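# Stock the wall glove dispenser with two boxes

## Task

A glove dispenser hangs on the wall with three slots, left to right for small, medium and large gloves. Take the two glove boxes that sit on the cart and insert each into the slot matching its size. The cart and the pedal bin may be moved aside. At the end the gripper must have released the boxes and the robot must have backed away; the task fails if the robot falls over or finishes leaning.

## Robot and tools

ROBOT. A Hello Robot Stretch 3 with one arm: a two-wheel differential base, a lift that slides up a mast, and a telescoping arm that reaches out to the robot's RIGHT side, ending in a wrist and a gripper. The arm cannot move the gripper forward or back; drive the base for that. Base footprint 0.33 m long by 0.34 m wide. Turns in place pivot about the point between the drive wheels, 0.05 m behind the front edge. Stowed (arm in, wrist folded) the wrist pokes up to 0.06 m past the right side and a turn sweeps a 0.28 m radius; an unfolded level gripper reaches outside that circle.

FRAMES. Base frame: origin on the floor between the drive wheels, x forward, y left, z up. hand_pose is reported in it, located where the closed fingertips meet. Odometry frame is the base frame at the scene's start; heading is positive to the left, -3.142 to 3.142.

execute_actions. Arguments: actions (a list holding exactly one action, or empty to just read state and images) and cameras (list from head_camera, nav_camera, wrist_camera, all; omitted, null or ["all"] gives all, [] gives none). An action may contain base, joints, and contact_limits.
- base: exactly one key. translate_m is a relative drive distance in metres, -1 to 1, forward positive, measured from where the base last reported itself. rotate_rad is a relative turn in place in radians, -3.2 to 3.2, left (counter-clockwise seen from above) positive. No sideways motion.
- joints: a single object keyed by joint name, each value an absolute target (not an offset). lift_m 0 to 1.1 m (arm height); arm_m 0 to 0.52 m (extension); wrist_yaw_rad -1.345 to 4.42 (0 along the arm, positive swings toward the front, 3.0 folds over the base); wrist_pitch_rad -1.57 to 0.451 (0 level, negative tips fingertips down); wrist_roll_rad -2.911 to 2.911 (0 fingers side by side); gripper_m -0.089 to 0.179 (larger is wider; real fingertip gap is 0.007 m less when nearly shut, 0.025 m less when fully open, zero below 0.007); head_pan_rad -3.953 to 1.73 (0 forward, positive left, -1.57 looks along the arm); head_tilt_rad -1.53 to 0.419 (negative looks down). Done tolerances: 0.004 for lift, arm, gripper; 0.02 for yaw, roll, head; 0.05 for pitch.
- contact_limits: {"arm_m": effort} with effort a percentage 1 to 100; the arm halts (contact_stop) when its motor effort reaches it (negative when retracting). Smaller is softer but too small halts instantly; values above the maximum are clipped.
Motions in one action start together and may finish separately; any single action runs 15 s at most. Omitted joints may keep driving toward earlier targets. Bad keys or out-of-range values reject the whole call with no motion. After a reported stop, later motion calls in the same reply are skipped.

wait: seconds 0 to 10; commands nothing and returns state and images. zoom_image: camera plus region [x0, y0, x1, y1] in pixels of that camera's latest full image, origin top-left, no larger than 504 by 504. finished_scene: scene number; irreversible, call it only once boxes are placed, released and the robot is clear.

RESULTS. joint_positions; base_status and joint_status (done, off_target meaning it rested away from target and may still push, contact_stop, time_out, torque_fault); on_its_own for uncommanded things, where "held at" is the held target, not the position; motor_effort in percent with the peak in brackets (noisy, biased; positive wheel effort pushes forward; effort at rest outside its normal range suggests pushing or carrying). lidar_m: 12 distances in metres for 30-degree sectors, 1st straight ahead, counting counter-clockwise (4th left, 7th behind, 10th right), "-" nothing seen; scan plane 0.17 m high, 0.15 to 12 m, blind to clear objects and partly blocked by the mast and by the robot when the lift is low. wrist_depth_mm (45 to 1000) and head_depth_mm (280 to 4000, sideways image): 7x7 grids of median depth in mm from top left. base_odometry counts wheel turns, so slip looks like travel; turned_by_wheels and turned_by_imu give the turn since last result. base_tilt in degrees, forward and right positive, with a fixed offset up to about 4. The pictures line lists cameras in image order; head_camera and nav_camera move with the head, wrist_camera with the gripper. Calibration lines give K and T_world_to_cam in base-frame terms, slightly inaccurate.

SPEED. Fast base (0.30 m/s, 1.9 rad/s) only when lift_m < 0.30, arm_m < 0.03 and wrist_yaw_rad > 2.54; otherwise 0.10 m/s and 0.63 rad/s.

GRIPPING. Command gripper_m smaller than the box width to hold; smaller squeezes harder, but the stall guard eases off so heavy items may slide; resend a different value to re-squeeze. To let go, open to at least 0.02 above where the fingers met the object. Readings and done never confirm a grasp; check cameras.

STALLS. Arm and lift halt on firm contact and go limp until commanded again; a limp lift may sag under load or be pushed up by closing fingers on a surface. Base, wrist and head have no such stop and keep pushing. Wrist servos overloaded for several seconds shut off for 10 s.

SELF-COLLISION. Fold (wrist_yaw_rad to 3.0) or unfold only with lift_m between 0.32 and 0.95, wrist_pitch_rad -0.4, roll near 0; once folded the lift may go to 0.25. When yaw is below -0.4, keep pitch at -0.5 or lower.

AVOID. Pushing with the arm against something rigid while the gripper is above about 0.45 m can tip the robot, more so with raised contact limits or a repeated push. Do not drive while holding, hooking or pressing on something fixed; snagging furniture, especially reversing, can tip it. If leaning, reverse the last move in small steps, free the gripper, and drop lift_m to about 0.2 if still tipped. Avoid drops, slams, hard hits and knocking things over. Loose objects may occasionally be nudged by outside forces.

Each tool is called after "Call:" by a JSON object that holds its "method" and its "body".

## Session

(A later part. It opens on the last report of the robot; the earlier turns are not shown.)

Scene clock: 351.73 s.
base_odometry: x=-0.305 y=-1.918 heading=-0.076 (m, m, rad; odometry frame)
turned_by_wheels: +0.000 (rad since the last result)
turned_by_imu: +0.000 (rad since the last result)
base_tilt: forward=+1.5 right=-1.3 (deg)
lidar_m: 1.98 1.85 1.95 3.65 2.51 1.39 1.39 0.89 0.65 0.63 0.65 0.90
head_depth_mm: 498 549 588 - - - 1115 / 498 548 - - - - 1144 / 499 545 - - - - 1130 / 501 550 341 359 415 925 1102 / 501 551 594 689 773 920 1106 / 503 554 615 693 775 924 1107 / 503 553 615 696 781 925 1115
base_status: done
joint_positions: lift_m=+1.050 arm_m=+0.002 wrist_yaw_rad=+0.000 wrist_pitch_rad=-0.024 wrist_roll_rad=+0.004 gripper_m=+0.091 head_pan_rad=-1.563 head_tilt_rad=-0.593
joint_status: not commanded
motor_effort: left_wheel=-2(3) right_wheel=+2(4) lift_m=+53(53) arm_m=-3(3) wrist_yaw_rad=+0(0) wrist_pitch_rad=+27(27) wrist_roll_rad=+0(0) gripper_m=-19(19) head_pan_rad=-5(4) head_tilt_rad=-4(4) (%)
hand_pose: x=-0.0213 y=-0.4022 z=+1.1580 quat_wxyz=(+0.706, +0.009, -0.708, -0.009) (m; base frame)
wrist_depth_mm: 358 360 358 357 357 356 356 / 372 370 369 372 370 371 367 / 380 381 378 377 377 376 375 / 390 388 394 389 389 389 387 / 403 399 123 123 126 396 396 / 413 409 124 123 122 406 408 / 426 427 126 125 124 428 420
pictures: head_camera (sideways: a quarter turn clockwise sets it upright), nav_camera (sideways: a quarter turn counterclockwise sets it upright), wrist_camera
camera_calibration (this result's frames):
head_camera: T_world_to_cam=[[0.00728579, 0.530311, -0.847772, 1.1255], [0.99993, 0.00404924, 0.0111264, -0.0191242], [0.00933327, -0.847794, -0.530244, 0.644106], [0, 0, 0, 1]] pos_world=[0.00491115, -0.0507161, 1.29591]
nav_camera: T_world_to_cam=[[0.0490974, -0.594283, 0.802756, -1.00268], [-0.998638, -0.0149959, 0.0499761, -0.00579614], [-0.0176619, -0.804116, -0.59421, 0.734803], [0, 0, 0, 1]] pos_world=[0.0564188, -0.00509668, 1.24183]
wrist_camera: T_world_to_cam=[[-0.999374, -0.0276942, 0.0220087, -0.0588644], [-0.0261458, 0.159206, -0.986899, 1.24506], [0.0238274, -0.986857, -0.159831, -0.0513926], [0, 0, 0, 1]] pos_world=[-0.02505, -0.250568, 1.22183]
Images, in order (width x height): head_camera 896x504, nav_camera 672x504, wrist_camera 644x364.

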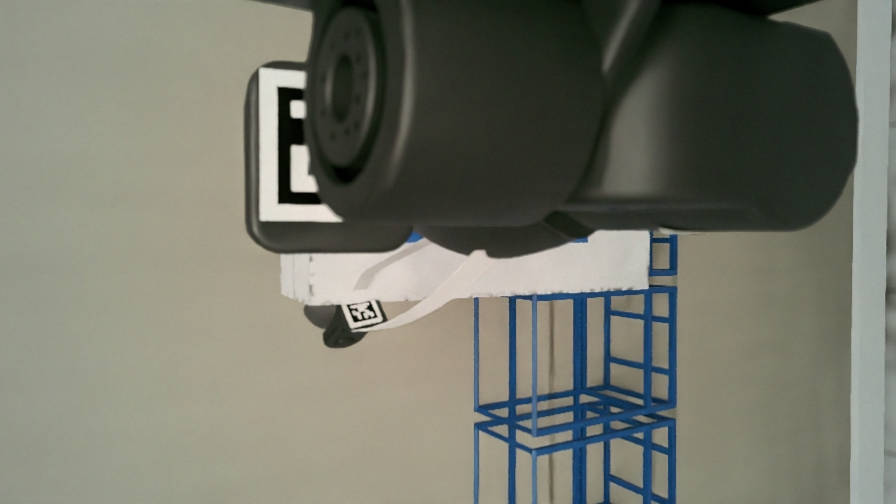

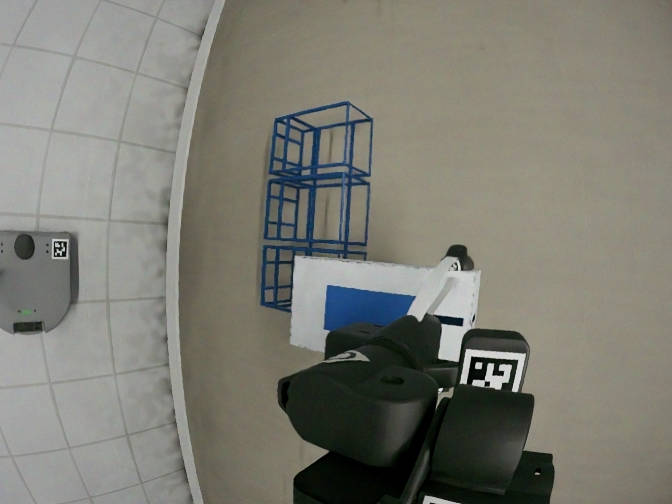

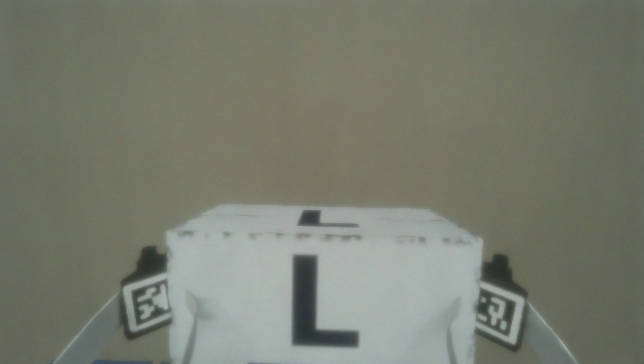

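Call:
{"method": "execute_actions", "body": {"actions": [{"base": {"translate_m": -0.005}, "joints": {"arm_m": 0.176, "wrist_pitch_rad": 0.11, "lift_m": 1.03}}]}}

Scene clock: 380.73 s.
base_odometry: x=-0.310 y=-1.918 heading=-0.076 (m, m, rad; odometry frame)
turned_by_wheels: +0.000 (rad since the last result)
turned_by_imu: +0.000 (rad since the last result)
base_tilt: forward=+1.4 right=-1.2 (deg)
lidar_m: 1.98 1.86 1.95 3.65 2.50 1.38 1.39 0.88 0.65 0.63 0.66 0.90
head_depth_mm: 497 530 607 708 781 911 1084 / 498 528 - 708 780 914 1097 / 501 536 - - 770 919 1095 / 501 534 507 586 771 920 1105 / 502 550 613 690 784 924 1110 / 503 552 615 692 774 925 1109 / 504 554 615 695 786 928 1110
base_status: done
joint_positions: lift_m=+1.030 arm_m=+0.176 wrist_yaw_rad=+0.000 wrist_pitch_rad=+0.034 wrist_roll_rad=+0.004 gripper_m=+0.091 head_pan_rad=-1.563 head_tilt_rad=-0.593
joint_status: wrist_pitch_rad off_target (ended at +0.034, target +0.110); the others done
motor_effort: left_wheel=-1(4) right_wheel=+2(3) lift_m=+34(47) arm_m=+5(3) wrist_yaw_rad=-1(0) wrist_pitch_rad=+28(30) wrist_roll_rad=+0(0) gripper_m=-19(18) head_pan_rad=-4(4) head_tilt_rad=-4(4) (%)
hand_pose: x=-0.0214 y=-0.5776 z=+1.1534 quat_wxyz=(+0.706, -0.012, -0.708, +0.012) (m; base frame)
wrist_depth_mm: 204 204 203 203 203 203 202 / 208 208 207 206 207 206 206 / 210 211 210 211 210 209 209 / 215 214 214 215 214 214 214 / 219 217 123 123 127 217 218 / 223 222 124 123 123 219 222 / 228 228 126 125 124 227 225
pictures: head_camera (sideways: a quarter turn clockwise sets it upright), nav_camera (sideways: a quarter turn counterclockwise sets it upright), wrist_camera
camera_calibration (this result's frames):
head_camera: T_world_to_cam=[[0.00735701, 0.530412, -0.847708, 1.12541], [0.99993, 0.00391214, 0.0111259, -0.0191237], [0.00921767, -0.847731, -0.530346, 0.64424], [0, 0, 0, 1]] pos_world=[0.00490426, -0.0507152, 1.2959]
nav_camera: T_world_to_cam=[[0.0490174, -0.594386, 0.802684, -1.00259], [-0.99864, -0.0148663, 0.0499753, -0.005795], [-0.0177716, -0.804042, -0.594306, 0.734929], [0, 0, 0, 1]] pos_world=[0.0564181, -0.0050963, 1.24182]
wrist_camera: T_world_to_cam=[[-0.999376, -0.0263283, 0.0235494, -0.064622], [-0.0261181, 0.101908, -0.994451, 1.24407], [0.0237823, -0.994445, -0.102533, -0.29573], [0, 0, 0, 1]] pos_world=[-0.0250558, -0.42257, 1.20837]
Images, in order (width x height): head_camera 896x504, nav_camera 672x504, wrist_camera 644x364.

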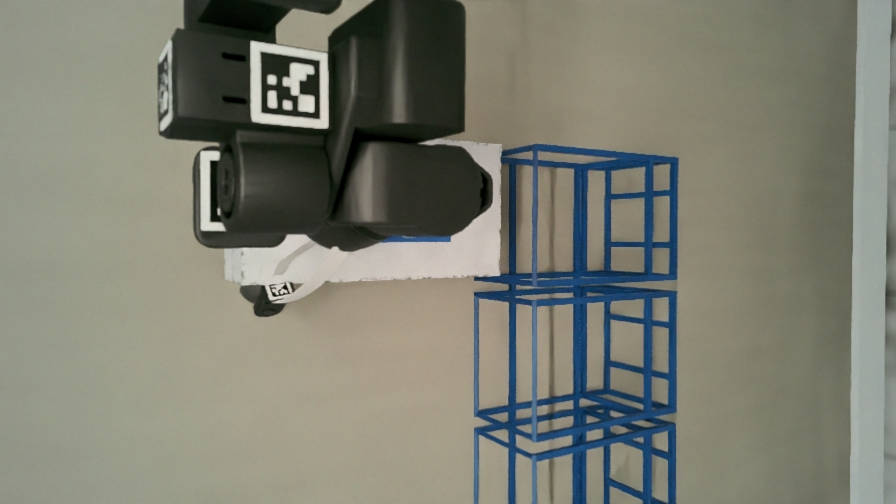

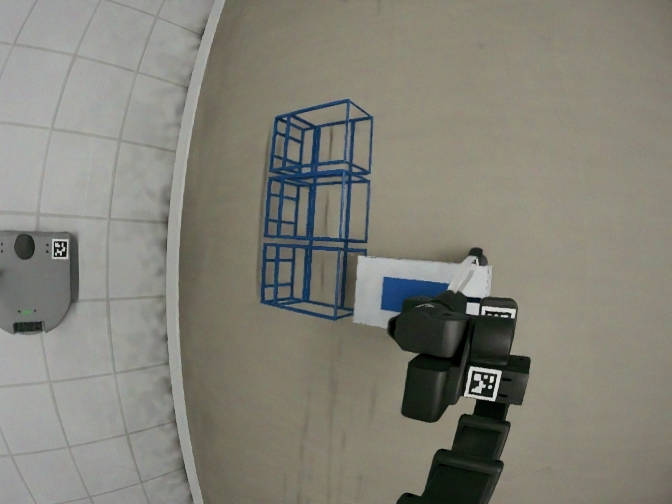

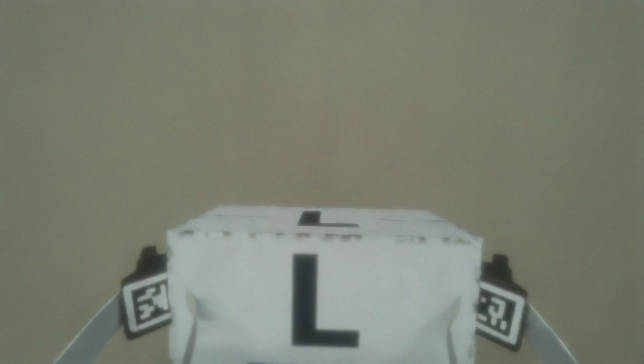

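Call:
{"method": "zoom_image", "body": {"camera": "head_camera", "region": [440, 120, 620, 310]}}

Region (440, 120, 620, 310) of head_camera's 896x504 image, scaled by 2.653, with more detail than that image has; it fills the left 477 columns of this view, and the rest is white.

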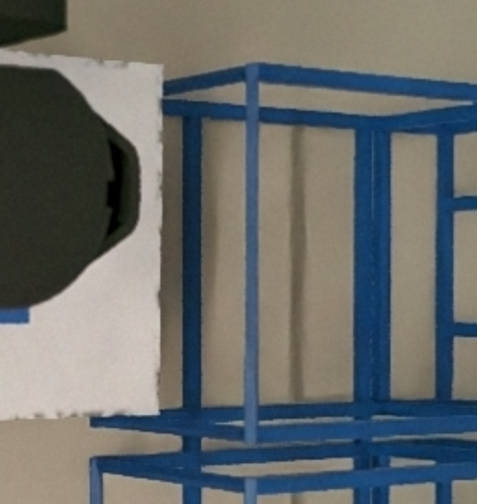

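Call:
{"method": "execute_actions", "body": {"actions": [{"base": {"translate_m": 0.005}, "joints": {"arm_m": 0.19, "lift_m": 1.008}}], "cameras": ["head_camera", "wrist_camera"]}}

Call:
{"method": "zoom_image", "body": {"camera": "head_camera", "region": [440, 120, 620, 310]}}

Scene clock: 419.47 s.
base_odometry: x=-0.305 y=-1.918 heading=-0.076 (m, m, rad; odometry frame)
turned_by_wheels: +0.000 (rad since the last result)
turned_by_imu: +0.000 (rad since the last result)
base_tilt: forward=+1.5 right=-1.2 (deg)
lidar_m: 1.98 1.85 1.95 3.64 2.50 1.40 1.39 0.89 0.65 0.63 0.65 0.90
head_depth_mm: 497 539 - 708 781 907 1090 / 498 535 - - 780 910 1093 / 500 549 - - 768 914 1101 / 501 549 524 609 780 915 1102 / 502 552 613 690 773 926 1106 / 502 552 614 692 774 923 1107 / 504 554 613 692 781 932 1116
base_status: done
joint_positions: lift_m=+1.008 arm_m=+0.190 wrist_yaw_rad=+0.000 wrist_pitch_rad=+0.034 wrist_roll_rad=+0.004 gripper_m=+0.091 head_pan_rad=-1.563 head_tilt_rad=-0.593
joint_status: all done
motor_effort: left_wheel=-1(2) right_wheel=+1(7) lift_m=+34(33) arm_m=+3(3) wrist_yaw_rad=+0(1) wrist_pitch_rad=+28(28) wrist_roll_rad=+0(0) gripper_m=-18(19) head_pan_rad=-4(4) head_tilt_rad=-4(3) (%)
hand_pose: x=-0.0214 y=-0.5917 z=+1.1315 quat_wxyz=(+0.706, -0.012, -0.708, +0.012) (m; base frame)
wrist_depth_mm: 191 190 190 190 190 190 189 / 194 194 194 194 192 192 192 / 198 197 197 196 196 197 195 / 201 202 200 201 200 199 199 / 203 204 123 122 126 203 204 / 208 207 124 123 123 206 206 / 213 212 126 125 124 212 211
pictures: head_camera (sideways: a quarter turn clockwise sets it upright), wrist_camera
camera_calibration (this result's frames):
head_camera: T_world_to_cam=[[0.00735714, 0.530412, -0.847708, 1.12541], [0.99993, 0.0039119, 0.0111259, -0.0191237], [0.00921747, -0.847731, -0.530346, 0.64424], [0, 0, 0, 1]] pos_world=[0.00490425, -0.0507152, 1.2959]
wrist_camera: T_world_to_cam=[[-0.999381, -0.0261467, 0.0235524, -0.0644155], [-0.0260999, 0.101801, -0.994462, 1.2236], [0.0236043, -0.994461, -0.102421, -0.312049], [0, 0, 0, 1]] pos_world=[-0.025074, -0.436569, 1.18638]
Images, in order (width x height): head_camera 896x504, wrist_camera 644x364.

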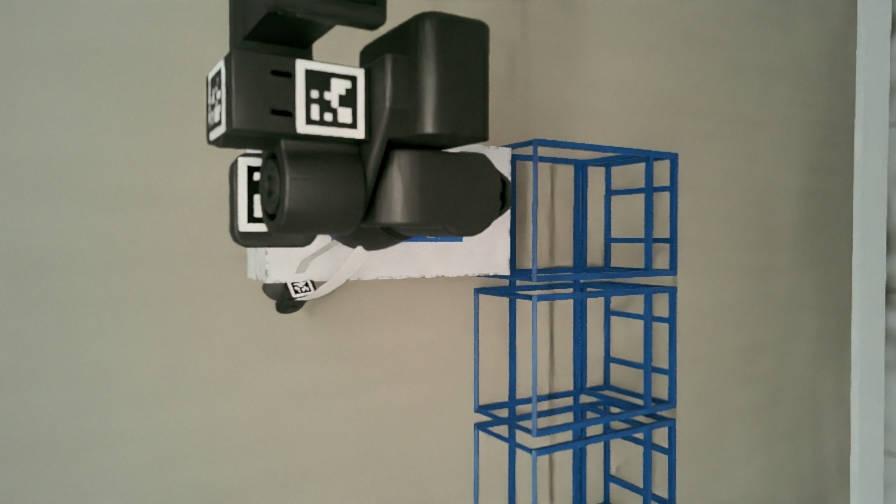

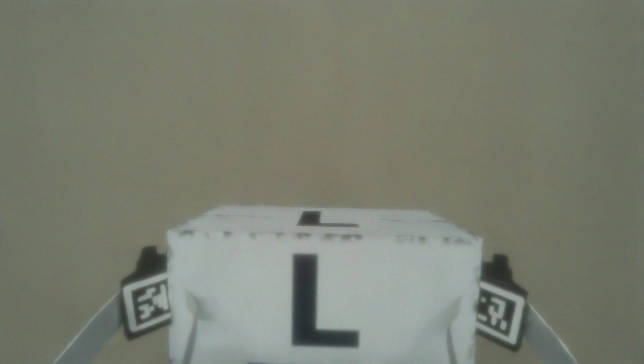

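Region (440, 120, 620, 310) of head_camera's 896x504 image, scaled by 2.653, with more detail than that image has; it fills the left 477 columns of this view, and the rest is white.

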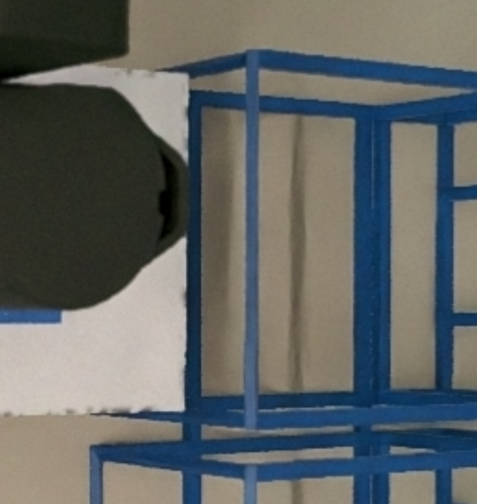

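Call:
{"method": "execute_actions", "body": {"actions": [{"joints": {"lift_m": 0.95}}], "cameras": ["head_camera", "wrist_camera"]}}

Scene clock: 427.43 s.
base_odometry: x=-0.305 y=-1.918 heading=-0.076 (m, m, rad; odometry frame)
turned_by_wheels: +0.000 (rad since the last result)
turned_by_imu: +0.000 (rad since the last result)
base_tilt: forward=+1.5 right=-1.2 (deg)
lidar_m: 1.97 1.85 1.95 3.64 2.50 1.40 1.39 0.89 0.65 0.63 0.65 0.90
head_depth_mm: 498 545 598 - 799 910 1091 / 499 547 597 - 818 914 1085 / 498 549 589 - 801 918 1095 / 499 550 583 610 783 920 1101 / 502 549 612 691 773 924 1103 / 503 552 613 691 771 922 1115 / 504 553 615 696 778 928 1114
base_status: not commanded
joint_positions: lift_m=+0.950 arm_m=+0.190 wrist_yaw_rad=+0.000 wrist_pitch_rad=+0.034 wrist_roll_rad=+0.004 gripper_m=+0.091 head_pan_rad=-1.563 head_tilt_rad=-0.593
joint_status: all done
motor_effort: left_wheel=-1(1) right_wheel=+1(1) lift_m=+33(34) arm_m=+4(5) wrist_yaw_rad=-1(1) wrist_pitch_rad=+27(28) wrist_roll_rad=+0(0) gripper_m=-18(19) head_pan_rad=-4(4) head_tilt_rad=-4(4) (%)
hand_pose: x=-0.0214 y=-0.5917 z=+1.0735 quat_wxyz=(+0.706, -0.012, -0.708, +0.012) (m; base frame)
wrist_depth_mm: 191 191 190 190 190 189 189 / 194 193 194 194 192 192 192 / 197 197 196 196 197 195 196 / 202 200 202 201 200 199 199 / 204 204 123 123 126 202 203 / 208 207 124 123 122 205 207 / 212 213 126 125 124 213 211
pictures: head_camera (sideways: a quarter turn clockwise sets it upright), wrist_camera
camera_calibration (this result's frames):
head_camera: T_world_to_cam=[[0.00735708, 0.530412, -0.847708, 1.12541], [0.99993, 0.00391202, 0.0111259, -0.0191237], [0.00921757, -0.847731, -0.530346, 0.644239], [0, 0, 0, 1]] pos_world=[0.00490425, -0.0507152, 1.2959]
wrist_camera: T_world_to_cam=[[-0.999381, -0.0261417, 0.0235577, -0.0630538], [-0.0260997, 0.101592, -0.994484, 1.16589], [0.0236042, -0.994483, -0.102212, -0.318223], [0, 0, 0, 1]] pos_world=[-0.025074, -0.436561, 1.12842]
Images, in order (width x height): head_camera 896x504, wrist_camera 644x364.

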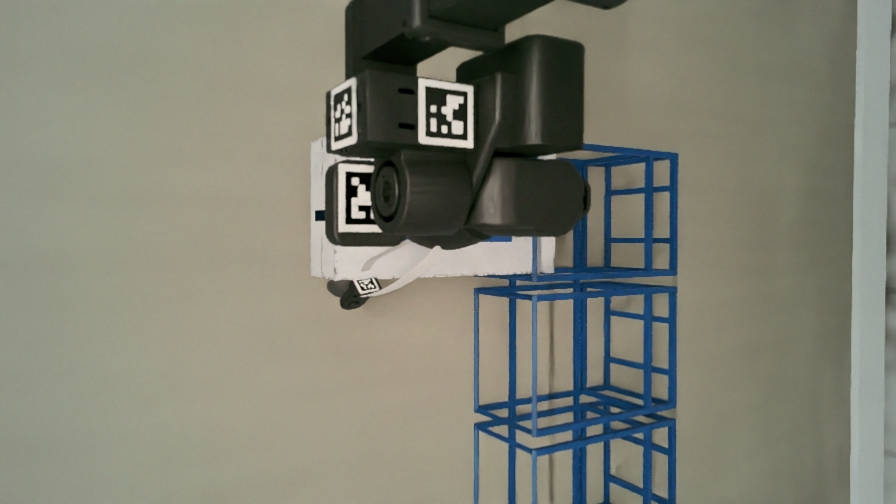

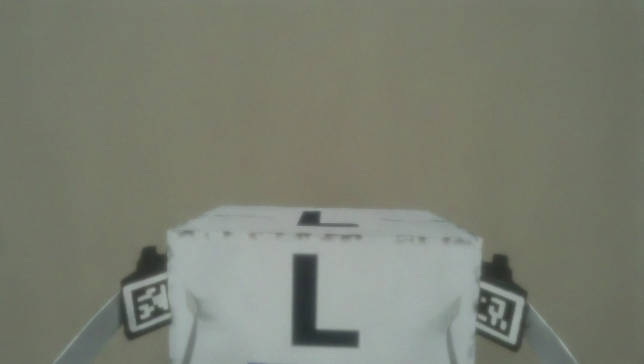

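Call:
{"method": "execute_actions", "body": {"actions": [{"joints": {"lift_m": 0.815, "arm_m": 0.186}}], "cameras": ["head_camera", "wrist_camera"]}}

Scene clock: 436.87 s.
base_odometry: x=-0.305 y=-1.918 heading=-0.076 (m, m, rad; odometry frame)
turned_by_wheels: +0.000 (rad since the last result)
turned_by_imu: +0.000 (rad since the last result)
base_tilt: forward=+1.5 right=-1.2 (deg)
lidar_m: 1.98 1.85 1.94 3.65 2.50 1.39 1.39 0.89 0.65 0.63 0.65 0.90
head_depth_mm: 498 545 609 680 757 - 1127 / 498 547 610 685 744 - 1088 / 500 549 610 635 - - 1101 / 501 549 611 652 681 920 1100 / 501 551 613 690 772 926 1111 / 502 552 615 693 772 923 1106 / 503 554 616 694 778 928 1116
base_status: not commanded
joint_positions: lift_m=+0.815 arm_m=+0.186 wrist_yaw_rad=+0.000 wrist_pitch_rad=+0.035 wrist_roll_rad=+0.004 gripper_m=+0.091 head_pan_rad=-1.563 head_tilt_rad=-0.593
joint_status: all done
motor_effort: left_wheel=-1(1) right_wheel=+1(1) lift_m=+33(32) arm_m=-2(2) wrist_yaw_rad=-1(1) wrist_pitch_rad=+27(27) wrist_roll_rad=+0(0) gripper_m=-19(18) head_pan_rad=-4(4) head_tilt_rad=-3(4) (%)
hand_pose: x=-0.0214 y=-0.5881 z=+0.9386 quat_wxyz=(+0.706, -0.012, -0.708, +0.012) (m; base frame)
wrist_depth_mm: 194 194 193 194 194 192 193 / 197 197 197 197 197 196 196 / 201 202 200 200 201 199 199 / 204 204 204 203 204 204 203 / 208 207 123 123 126 207 207 / 211 210 124 123 122 209 210 / 214 212 126 125 124 216 214
pictures: head_camera (sideways: a quarter turn clockwise sets it upright), wrist_camera
camera_calibration (this result's frames):
head_camera: T_world_to_cam=[[0.00735714, 0.530412, -0.847708, 1.12541], [0.99993, 0.0039119, 0.0111259, -0.0191237], [0.00921747, -0.847731, -0.530346, 0.64424], [0, 0, 0, 1]] pos_world=[0.00490425, -0.0507152, 1.2959]
wrist_camera: T_world_to_cam=[[-0.999381, -0.0261319, 0.023569, -0.0597884], [-0.0260997, 0.10116, -0.994528, 1.03117], [0.0236046, -0.994527, -0.10178, -0.328924], [0, 0, 0, 1]] pos_world=[-0.025074, -0.433, 0.993459]
Images, in order (width x height): head_camera 896x504, wrist_camera 644x364.

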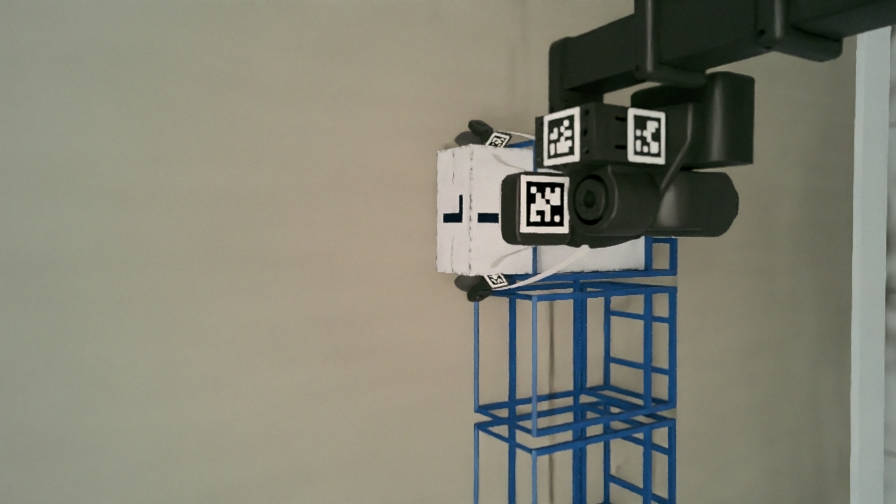

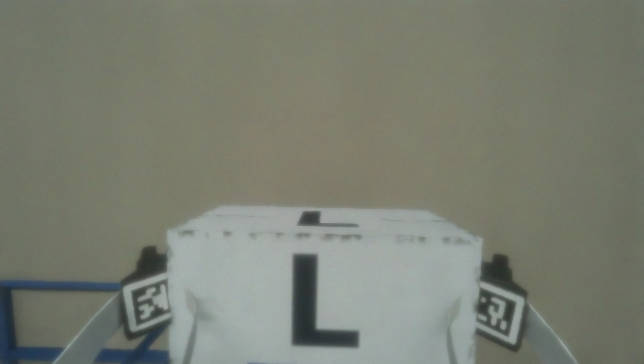

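Call:
{"method": "execute_actions", "body": {"actions": [{"joints": {"lift_m": 0.80}}], "cameras": ["head_camera", "wrist_camera"]}}

Scene clock: 445.53 s.
base_odometry: x=-0.305 y=-1.918 heading=-0.076 (m, m, rad; odometry frame)
turned_by_wheels: +0.000 (rad since the last result)
turned_by_imu: +0.000 (rad since the last result)
base_tilt: forward=+1.5 right=-1.2 (deg)
lidar_m: 1.98 1.85 1.95 3.65 2.50 1.39 1.39 0.89 0.65 0.63 0.65 0.90
head_depth_mm: 498 547 607 683 764 - - / 499 548 607 681 752 - 1093 / 499 550 608 651 - - 1096 / 500 550 610 652 691 918 1102 / 501 552 613 688 775 920 1108 / 502 551 615 692 776 923 1110 / 504 553 614 693 778 930 1109
base_status: not commanded
joint_positions: lift_m=+0.800 arm_m=+0.186 wrist_yaw_rad=+0.000 wrist_pitch_rad=+0.041 wrist_roll_rad=+0.004 gripper_m=+0.091 head_pan_rad=-1.563 head_tilt_rad=-0.593
joint_status: all done
motor_effort: left_wheel=-1(1) right_wheel=+2(1) lift_m=+32(33) arm_m=-3(3) wrist_yaw_rad=+0(1) wrist_pitch_rad=+25(27) wrist_roll_rad=+0(0) gripper_m=-19(19) head_pan_rad=-4(4) head_tilt_rad=-4(4) (%)
hand_pose: x=-0.0214 y=-0.5882 z=+0.9254 quat_wxyz=(+0.706, -0.014, -0.708, +0.014) (m; base frame)
wrist_depth_mm: 194 195 193 194 193 194 193 / 198 198 197 197 196 196 196 / 202 201 201 201 202 199 200 / 204 205 204 204 204 203 203 / 208 208 123 122 126 207 207 / 213 209 124 123 123 208 210 / 214 170 126 125 124 170 213
pictures: head_camera (sideways: a quarter turn clockwise sets it upright), wrist_camera
camera_calibration (this result's frames):
head_camera: T_world_to_cam=[[0.00735707, 0.530412, -0.847708, 1.12541], [0.99993, 0.00391202, 0.0111259, -0.0191237], [0.00921757, -0.847731, -0.530346, 0.64424], [0, 0, 0, 1]] pos_world=[0.00490425, -0.0507152, 1.2959]
wrist_camera: T_world_to_cam=[[-0.999381, -0.0259758, 0.0237394, -0.0595435], [-0.0260963, 0.0945179, -0.995181, 1.0147], [0.0236068, -0.995184, -0.0951372, -0.336874], [0, 0, 0, 1]] pos_world=[-0.025074, -0.432706, 0.979178]
Images, in order (width x height): head_camera 896x504, wrist_camera 644x364.

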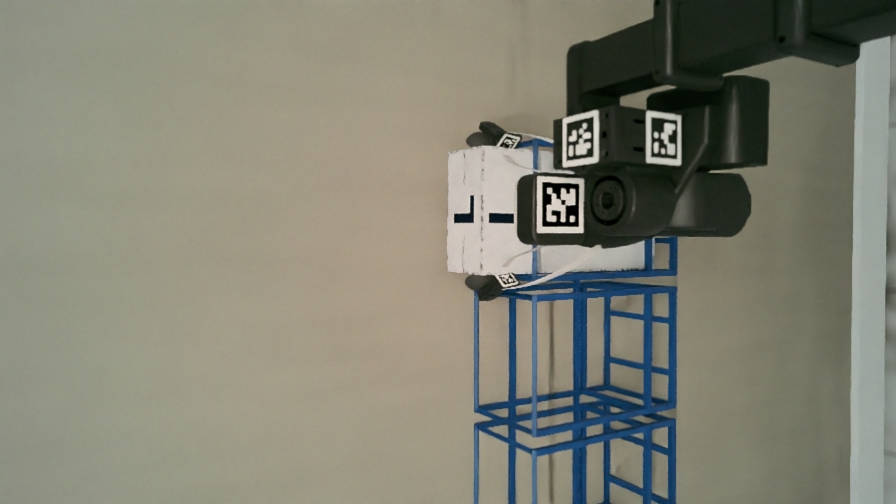

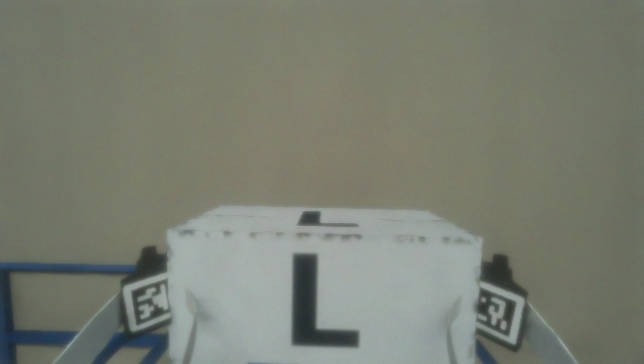

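Call:
{"method": "execute_actions", "body": {"actions": [{"joints": {"gripper_m": 0.179}}], "cameras": ["head_camera", "wrist_camera"]}}

Scene clock: 451.20 s.
base_odometry: x=-0.305 y=-1.918 heading=-0.076 (m, m, rad; odometry frame)
turned_by_wheels: +0.000 (rad since the last result)
turned_by_imu: +0.000 (rad since the last result)
base_tilt: forward=+1.5 right=-1.2 (deg)
lidar_m: 1.98 1.85 1.95 3.65 2.50 1.39 1.39 0.89 0.65 0.63 0.65 0.90
head_depth_mm: 497 548 608 683 766 - - / 499 548 607 679 750 - 1093 / 499 548 611 656 - - 1099 / 499 551 611 659 683 924 1101 / 502 551 614 691 775 921 1106 / 503 554 616 691 772 928 1114 / 504 554 618 694 779 929 1110
base_status: not commanded
joint_positions: lift_m=+0.800 arm_m=+0.186 wrist_yaw_rad=+0.000 wrist_pitch_rad=+0.084 wrist_roll_rad=+0.004 gripper_m=+0.179 head_pan_rad=-1.563 head_tilt_rad=-0.593
joint_status: all done
motor_effort: left_wheel=-1(2) right_wheel=+1(1) lift_m=+33(33) arm_m=-2(2) wrist_yaw_rad=-1(1) wrist_pitch_rad=+9(25) wrist_roll_rad=+0(0) gripper_m=+1(100) head_pan_rad=-4(4) head_tilt_rad=-4(4) (%)
hand_pose: x=-0.0214 y=-0.5885 z=+0.9365 quat_wxyz=(+0.705, -0.029, -0.708, +0.030) (m; base frame)
wrist_depth_mm: 200 200 200 199 199 200 199 / 204 202 201 202 201 202 201 / 203 203 204 203 204 204 203 / 206 206 206 206 205 205 204 / 208 208 208 207 206 206 207 / 209 120 121 123 126 208 208 / - 112 112 111 112 211 210
pictures: head_camera (sideways: a quarter turn clockwise sets it upright), wrist_camera
camera_calibration (this result's frames):
head_camera: T_world_to_cam=[[0.00735701, 0.530412, -0.847708, 1.12541], [0.99993, 0.00391214, 0.0111259, -0.0191237], [0.00921767, -0.847731, -0.530346, 0.644239], [0, 0, 0, 1]] pos_world=[0.00490426, -0.0507152, 1.2959]
wrist_camera: T_world_to_cam=[[-0.999382, -0.0248688, 0.0248343, -0.0602044], [-0.0260902, 0.0515163, -0.998331, 1.0034], [0.0235479, -0.998362, -0.0521333, -0.378306], [0, 0, 0, 1]] pos_world=[-0.02508, -0.430876, 0.983501]
Images, in order (width x height): head_camera 896x504, wrist_camera 644x364.

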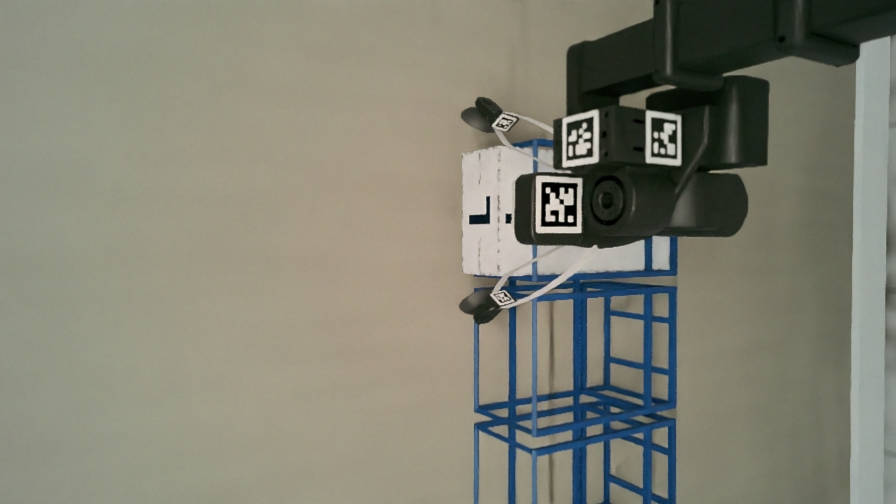

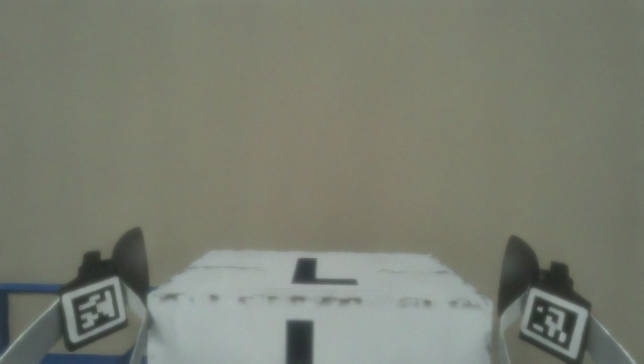

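Call:
{"method": "execute_actions", "body": {"actions": [{"joints": {"arm_m": 0.0, "lift_m": 0.81}}], "cameras": []}}

Call:
{"method": "execute_actions", "body": {"actions": [{"base": {"rotate_rad": -0.603}, "joints": {"wrist_pitch_rad": 0.0, "lift_m": 0.765}}], "cameras": []}}

Call:
{"method": "execute_actions", "body": {"actions": [{"base": {"translate_m": -0.969}, "joints": {"head_tilt_rad": -0.7}}], "cameras": []}}

Call:
{"method": "execute_actions", "body": {"actions": [{"base": {"rotate_rad": -0.82}}]}}

Scene clock: 506.37 s.
base_odometry: x=-0.305 y=-1.918 heading=-0.076 (m, m, rad; odometry frame)
turned_by_wheels: +0.000 (rad since the last result)
turned_by_imu: +0.000 (rad since the last result)
base_tilt: forward=+1.5 right=-1.2 (deg)
lidar_m: 1.98 1.85 1.94 3.65 2.51 1.40 1.39 0.89 0.65 0.63 0.65 0.90
head_depth_mm: 498 545 608 686 782 913 1059 / 499 547 608 683 783 914 1062 / 500 550 610 656 652 892 - / 502 550 612 666 656 922 1104 / 503 551 611 689 759 925 1106 / 503 553 614 690 775 929 1116 / 505 554 615 695 780 930 1124
base_status: not commanded
joint_positions: lift_m=+0.810 arm_m=+0.002 wrist_yaw_rad=+0.000 wrist_pitch_rad=+0.086 wrist_roll_rad=+0.004 gripper_m=+0.179 head_pan_rad=-1.563 head_tilt_rad=-0.593
joint_status: all done
joint sent to its limit — the command would take arm_m past its lower limit, so that joint was sent only as far as its limit.
motor_effort: left_wheel=-1(1) right_wheel=+1(1) lift_m=+48(52) arm_m=-3(2) wrist_yaw_rad=+0(0) wrist_pitch_rad=+9(9) wrist_roll_rad=+0(0) gripper_m=+0(1) head_pan_rad=-4(3) head_tilt_rad=-4(4) (%)
hand_pose: x=-0.0214 y=-0.4040 z=+0.9463 quat_wxyz=(+0.705, -0.030, -0.708, +0.030) (m; base frame)
wrist_depth_mm: 380 380 379 381 380 377 379 / 385 387 385 384 383 380 384 / 387 388 386 382 382 382 381 / 391 386 389 388 389 384 388 / 397 394 388 294 392 392 389 / 391 393 297 296 398 391 393 / 396 394 397 299 400 399 396
pictures: none
No camera images: the call's "cameras" was empty. Leave "cameras" out to get every camera's image.

Scene clock: 508.27 s.
base_odometry: x=-0.305 y=-1.918 heading=-0.679 (m, m, rad; odometry frame)
turned_by_wheels: -0.603 (rad since the last result)
turned_by_imu: -0.596 (rad since the last result)
base_tilt: forward=+1.5 right=-1.3 (deg)
lidar_m: 0.83 1.93 1.91 1.85 3.65 2.73 1.44 1.39 0.97 0.67 0.63 0.64
head_depth_mm: 752 848 976 1136 1358 1485 1250 / 698 778 884 1012 1183 1384 1264 / 649 717 804 918 1059 1249 - / 606 666 739 833 951 1108 1204 / 571 622 685 762 863 999 1152 / 539 585 639 707 788 895 1030 / 510 549 597 654 707 680 928
base_status: done
joint_positions: lift_m=+0.765 arm_m=+0.002 wrist_yaw_rad=+0.000 wrist_pitch_rad=-0.016 wrist_roll_rad=+0.004 gripper_m=+0.179 head_pan_rad=-1.563 head_tilt_rad=-0.593
joint_status: all done
motor_effort: left_wheel=+2(5) right_wheel=-2(5) lift_m=+28(40) arm_m=-3(2) wrist_yaw_rad=+0(0) wrist_pitch_rad=+6(9) wrist_roll_rad=+0(0) gripper_m=+1(1) head_pan_rad=-5(4) head_tilt_rad=-4(4) (%)
hand_pose: x=-0.0214 y=-0.4025 z=+0.8759 quat_wxyz=(+0.706, +0.006, -0.708, -0.006) (m; base frame)
wrist_depth_mm: 323 362 420 496 623 792 - / 328 370 426 510 634 838 - / 334 376 437 529 662 860 - / 340 385 452 539 682 916 - / 345 397 459 559 712 943 - / 343 417 469 569 726 933 - / - 417 478 585 763 - -
pictures: none
No camera images: the call's "cameras" was empty. Leave "cameras" out to get every camera's image.

Scene clock: 519.23 s.
base_odometry: x=-1.060 y=-1.310 heading=-0.679 (m, m, rad; odometry frame)
turned_by_wheels: +0.000 (rad since the last result)
turned_by_imu: -0.003 (rad since the last result)
base_tilt: forward=+1.5 right=-1.2 (deg)
lidar_m: 1.55 2.77 2.28 2.85 3.25 1.51 0.61 0.56 0.57 1.25 1.17 1.20
head_depth_mm: 1034 1120 1223 1339 1481 1405 1248 / 1163 1265 1382 1542 1653 1399 1245 / 1259 1397 1584 1780 1712 1477 - / 1184 1325 1512 1738 1708 1446 1208 / 1110 1234 1385 1574 1691 1416 1195 / 1049 1155 1287 1449 1619 1407 1201 / 988 1088 1197 1344 1518 1406 1206
base_status: done
joint_positions: lift_m=+0.765 arm_m=+0.002 wrist_yaw_rad=+0.000 wrist_pitch_rad=-0.016 wrist_roll_rad=+0.004 gripper_m=+0.179 head_pan_rad=-1.563 head_tilt_rad=-0.691
joint_status: all done
motor_effort: left_wheel=+2(3) right_wheel=-2(6) lift_m=+29(28) arm_m=-3(2) wrist_yaw_rad=-1(0) wrist_pitch_rad=+6(5) wrist_roll_rad=+0(0) gripper_m=+0(0) head_pan_rad=-4(5) head_tilt_rad=-5(17) (%)
hand_pose: x=-0.0214 y=-0.4025 z=+0.8759 quat_wxyz=(+0.706, +0.006, -0.708, -0.006) (m; base frame)
wrist_depth_mm: 728 794 957 - 973 741 613 / 739 821 958 - 986 754 606 / 721 828 982 - - 756 628 / 761 843 - - - 765 621 / 748 874 - - - 808 645 / 765 931 - - - 863 616 / 809 918 - - - 830 609
pictures: none
No camera images: the call's "cameras" was empty. Leave "cameras" out to get every camera's image.

Scene clock: 521.47 s.
base_odometry: x=-1.060 y=-1.310 heading=-1.498 (m, m, rad; odometry frame)
turned_by_wheels: -0.820 (rad since the last result)
turned_by_imu: -0.811 (rad since the last result)
base_tilt: forward=+1.5 right=-1.2 (deg)
lidar_m: 1.17 1.28 1.98 2.28 2.36 3.14 2.41 1.22 0.57 0.56 1.07 1.19
head_depth_mm: 783 866 980 1001 846 988 1193 / 793 882 996 1010 875 1014 1144 / 806 900 995 968 873 1018 - / 819 920 981 899 903 1033 1173 / 832 933 1062 1198 1037 1329 1194 / 846 949 1085 1267 1508 1410 1200 / 859 967 1103 1287 1560 1413 1204
base_status: done
joint_positions: lift_m=+0.765 arm_m=+0.002 wrist_yaw_rad=+0.000 wrist_pitch_rad=-0.016 wrist_roll_rad=+0.004 gripper_m=+0.179 head_pan_rad=-1.563 head_tilt_rad=-0.691
joint_status: not commanded
motor_effort: left_wheel=+2(5) right_wheel=-3(6) lift_m=+28(28) arm_m=-3(2) wrist_yaw_rad=-1(0) wrist_pitch_rad=+6(6) wrist_roll_rad=+0(0) gripper_m=+0(1) head_pan_rad=-4(4) head_tilt_rad=-4(5) (%)
hand_pose: x=-0.0214 y=-0.4025 z=+0.8759 quat_wxyz=(+0.706, +0.006, -0.708, -0.006) (m; base frame)
wrist_depth_mm: 791 752 724 694 668 647 619 / 804 779 744 709 686 648 638 / 809 792 764 748 691 675 652 / 847 817 792 517 713 677 657 / 861 838 798 534 712 696 678 / 928 849 542 535 586 566 670 / 906 874 362 352 341 329 684
pictures: head_camera (sideways: a quarter turn clockwise sets it upright), nav_camera (sideways: a quarter turn counterclockwise sets it upright), wrist_camera
camera_calibration (this result's frames):
head_camera: T_world_to_cam=[[0.00674336, 0.611292, -0.791376, 1.05197], [0.999939, 0.00282132, 0.0106998, -0.0185676], [0.00877344, -0.7914, -0.611236, 0.749479], [0, 0, 0, 1]] pos_world=[0.0048971, -0.0498733, 1.29081]
nav_camera: T_world_to_cam=[[0.0495937, -0.670522, 0.74023, -0.921184], [-0.998603, -0.0197377, 0.0490251, -0.00455185], [-0.018262, -0.741627, -0.670564, 0.83413], [0, 0, 0, 1]] pos_world=[0.0563723, 0.000849308, 1.24145]
wrist_camera: T_world_to_cam=[[-0.999384, -0.0271448, 0.0222388, -0.0527365], [-0.0260878, 0.150862, -0.988211, 0.96451], [0.0234698, -0.988182, -0.151477, -0.104575], [0, 0, 0, 1]] pos_world=[-0.0250877, -0.250279, 0.938471]
Images, in order (width x height): head_camera 896x504, nav_camera 672x504, wrist_camera 644x364.

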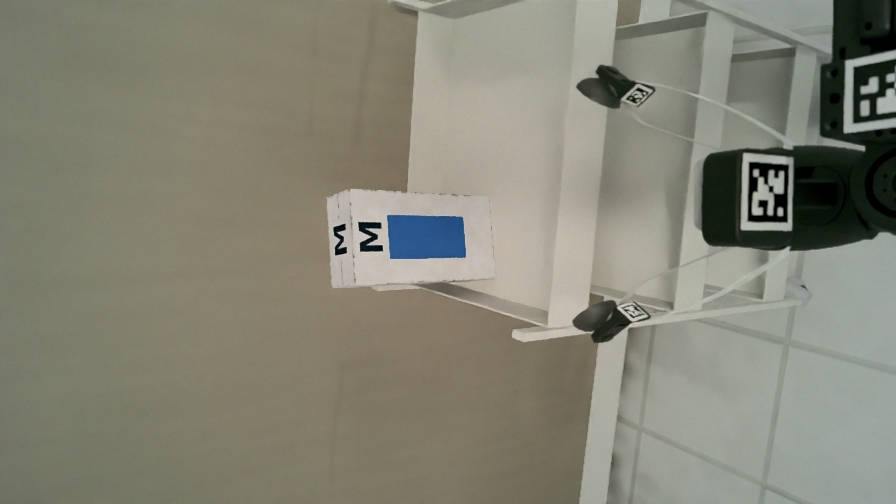

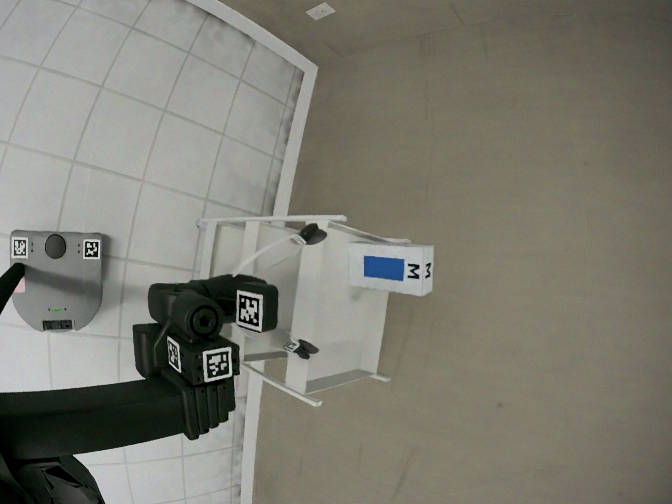

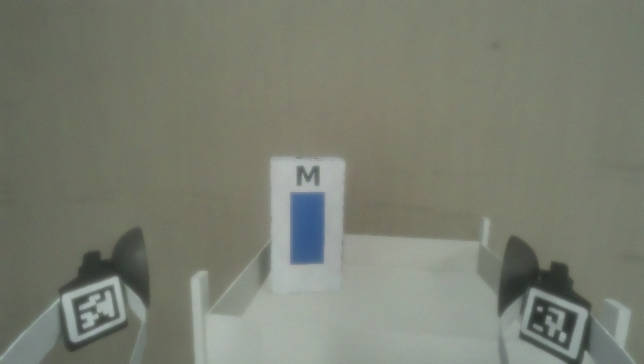

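Call:
{"method": "execute_actions", "body": {"actions": [{"base": {"translate_m": -0.008}, "joints": {"arm_m": 0.30, "wrist_yaw_rad": 0.14}}], "cameras": ["head_camera", "wrist_camera"]}}

Scene clock: 536.93 s.
base_odometry: x=-1.060 y=-1.302 heading=-1.498 (m, m, rad; odometry frame)
turned_by_wheels: +0.000 (rad since the last result)
turned_by_imu: +0.000 (rad since the last result)
base_tilt: forward=+1.5 right=-1.2 (deg)
lidar_m: 1.18 1.29 2.00 2.28 2.37 3.13 2.40 1.22 0.57 0.56 1.07 1.19
head_depth_mm: 783 866 981 996 847 - - / 793 881 998 1049 1081 1029 1142 / 802 895 1010 - 1073 1046 1144 / 815 915 986 882 905 1055 1174 / 829 930 1061 1207 904 1340 1184 / 843 946 1083 1258 1511 1409 1199 / 863 966 1107 1285 1551 1414 1200
base_status: done
joint_positions: lift_m=+0.765 arm_m=+0.300 wrist_yaw_rad=+0.140 wrist_pitch_rad=-0.016 wrist_roll_rad=+0.004 gripper_m=+0.179 head_pan_rad=-1.563 head_tilt_rad=-0.692
joint_status: all done
motor_effort: left_wheel=+1(3) right_wheel=-2(6) lift_m=+28(28) arm_m=+5(5) wrist_yaw_rad=+1(0) wrist_pitch_rad=+6(6) wrist_roll_rad=+0(0) gripper_m=+1(0) head_pan_rad=-5(4) head_tilt_rad=-4(4) (%)
hand_pose: x=+0.0142 y=-0.6981 z=+0.8759 quat_wxyz=(+0.705, +0.055, -0.706, +0.043) (m; base frame)
wrist_depth_mm: 568 518 465 432 397 369 344 / 591 533 478 437 408 379 350 / 613 548 497 453 416 384 357 / 631 556 508 266 414 393 366 / 651 573 527 226 226 402 375 / 683 582 544 233 235 417 380 / 709 609 554 238 241 347 377
pictures: head_camera (sideways: a quarter turn clockwise sets it upright), wrist_camera
camera_calibration (this result's frames):
head_camera: T_world_to_cam=[[0.00676335, 0.611374, -0.791313, 1.05189], [0.999939, 0.00278648, 0.0106993, -0.0185669], [0.00874626, -0.791337, -0.611317, 0.749585], [0, 0, 0, 1]] pos_world=[0.0048954, -0.0498722, 1.29081]
wrist_camera: T_world_to_cam=[[-0.985893, -0.165894, 0.022238, -0.122244], [-0.0468242, 0.145804, -0.988205, 1.00679], [0.160695, -0.975305, -0.151515, -0.390474], [0, 0, 0, 1]] pos_world=[-0.0106305, -0.547904, 0.938467]
Images, in order (width x height): head_camera 896x504, wrist_camera 644x364.

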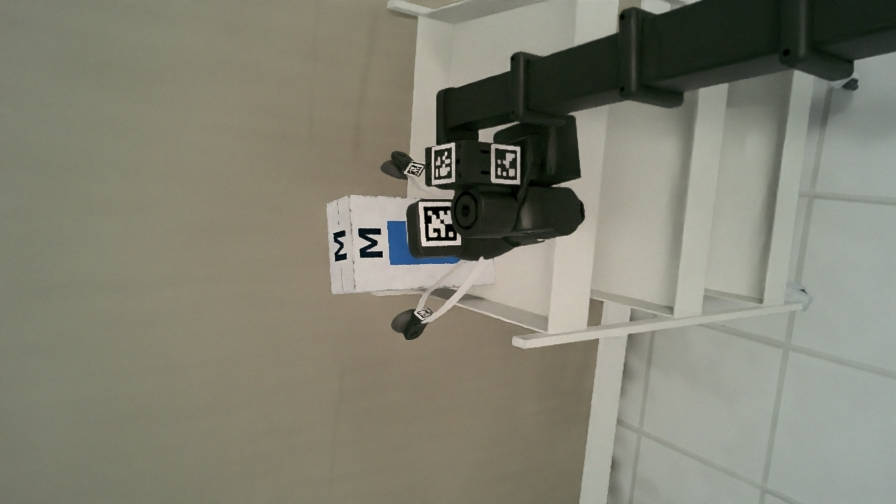

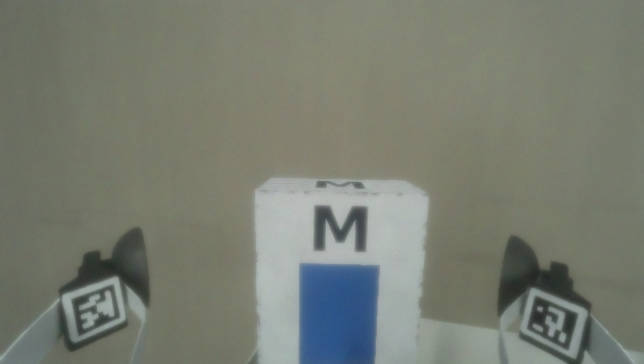

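Call:
{"method": "execute_actions", "body": {"actions": [{"base": {"translate_m": -0.009}, "joints": {"arm_m": 0.409, "wrist_yaw_rad": 0.18, "lift_m": 0.771}}], "cameras": ["head_camera", "wrist_camera"]}}

Scene clock: 561.20 s.
base_odometry: x=-1.061 y=-1.293 heading=-1.498 (m, m, rad; odometry frame)
turned_by_wheels: +0.000 (rad since the last result)
turned_by_imu: +0.000 (rad since the last result)
base_tilt: forward=+1.5 right=-1.2 (deg)
lidar_m: 1.19 1.30 2.01 2.27 2.37 3.13 2.40 1.22 0.57 0.56 1.06 1.20
head_depth_mm: 785 869 978 1002 860 - - / 792 884 990 - 871 1020 1145 / 803 900 985 - 878 1048 1158 / 818 915 990 924 878 1046 1180 / 833 931 1045 1175 879 1305 1179 / 844 946 1087 1262 1517 1412 1202 / 861 962 1103 1288 1558 1410 1200
base_status: done
joint_positions: lift_m=+0.771 arm_m=+0.409 wrist_yaw_rad=+0.179 wrist_pitch_rad=-0.016 wrist_roll_rad=+0.004 gripper_m=+0.179 head_pan_rad=-1.563 head_tilt_rad=-0.692
joint_status: all done
motor_effort: left_wheel=+2(3) right_wheel=-2(8) lift_m=+48(50) arm_m=+5(6) wrist_yaw_rad=+1(1) wrist_pitch_rad=+5(6) wrist_roll_rad=+0(0) gripper_m=+0(1) head_pan_rad=-4(4) head_tilt_rad=-4(5) (%)
hand_pose: x=+0.0241 y=-0.8055 z=+0.8813 quat_wxyz=(+0.704, +0.069, -0.705, +0.057) (m; base frame)
wrist_depth_mm: 458 412 368 330 301 277 258 / 479 421 377 337 308 282 260 / 491 427 386 346 313 289 268 / 509 445 396 354 321 295 271 / 522 453 141 143 146 301 278 / 556 123 120 118 116 116 281 / 557 482 124 122 119 309 280
pictures: head_camera (sideways: a quarter turn clockwise sets it upright), wrist_camera
camera_calibration (this result's frames):
head_camera: T_world_to_cam=[[0.00676427, 0.611378, -0.79131, 1.05189], [0.999939, 0.00278487, 0.0106993, -0.0185669], [0.00874501, -0.791334, -0.611322, 0.74959], [0, 0, 0, 1]] pos_world=[0.00489533, -0.0498721, 1.29081]
wrist_camera: T_world_to_cam=[[-0.978561, -0.204751, 0.0222365, -0.161804], [-0.0525621, 0.143888, -0.988197, 1.02682], [0.199135, -0.96818, -0.151565, -0.491152], [0, 0, 0, 1]] pos_world=[-0.00655832, -0.656399, 0.943853]
Images, in order (width x height): head_camera 896x504, wrist_camera 644x364.

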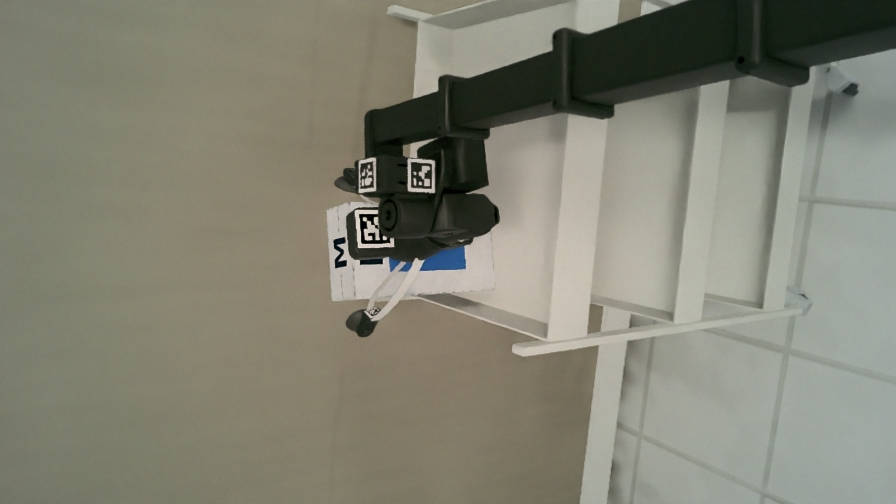

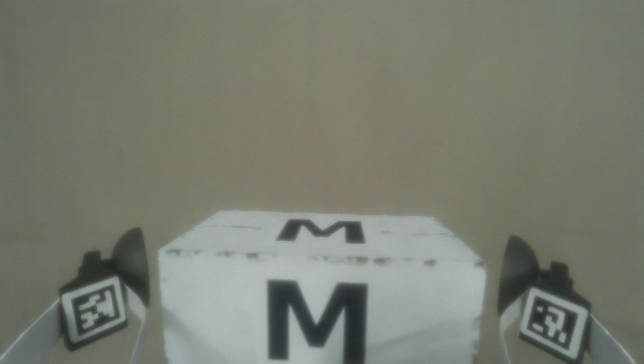

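Call:
{"method": "execute_actions", "body": {"actions": [{"base": {"translate_m": 0.014}, "joints": {"arm_m": 0.404, "wrist_yaw_rad": 0.125}}], "cameras": ["wrist_camera"]}}

Scene clock: 573.07 s.
base_odometry: x=-1.060 y=-1.307 heading=-1.498 (m, m, rad; odometry frame)
turned_by_wheels: +0.000 (rad since the last result)
turned_by_imu: +0.000 (rad since the last result)
base_tilt: forward=+1.5 right=-1.3 (deg)
lidar_m: 1.18 1.29 1.98 2.27 2.35 3.13 2.40 1.22 0.57 0.56 1.07 1.19
head_depth_mm: 781 869 984 992 871 - - / 798 888 998 - 871 1012 1143 / 807 898 995 - 877 1049 1145 / 819 918 987 918 907 1043 1177 / 829 932 1053 1200 1049 1340 1196 / 845 949 1085 1264 1504 1407 1200 / 860 970 1106 1296 1569 1414 1202
base_status: done
joint_positions: lift_m=+0.771 arm_m=+0.404 wrist_yaw_rad=+0.127 wrist_pitch_rad=-0.016 wrist_roll_rad=+0.004 gripper_m=+0.179 head_pan_rad=-1.563 head_tilt_rad=-0.692
joint_status: all done
motor_effort: left_wheel=+2(5) right_wheel=-2(2) lift_m=+48(48) arm_m=-2(2) wrist_yaw_rad=-1(1) wrist_pitch_rad=+6(6) wrist_roll_rad=+0(0) gripper_m=+1(0) head_pan_rad=-4(4) head_tilt_rad=-5(4) (%)
hand_pose: x=+0.0109 y=-0.8030 z=+0.8813 quat_wxyz=(+0.705, +0.051, -0.706, +0.039) (m; base frame)
wrist_depth_mm: 430 390 355 328 304 284 266 / 442 399 367 335 315 289 273 / 455 413 377 347 318 296 277 / 471 428 385 354 327 304 282 / 486 431 141 143 146 306 287 / 516 440 121 121 121 122 291 / 525 464 125 124 124 323 294
pictures: wrist_camera
camera_calibration (this result's frames):
wrist_camera: T_world_to_cam=[[-0.987912, -0.153413, 0.0222365, -0.132882], [-0.0449827, 0.146434, -0.988197, 1.02772], [0.148346, -0.977252, -0.151565, -0.492832], [0, 0, 0, 1]] pos_world=[-0.0119362, -0.652502, 0.943853]
Images, in order (width x height): wrist_camera 644x364.

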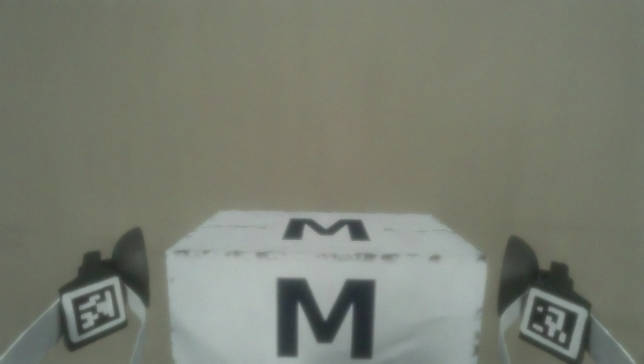

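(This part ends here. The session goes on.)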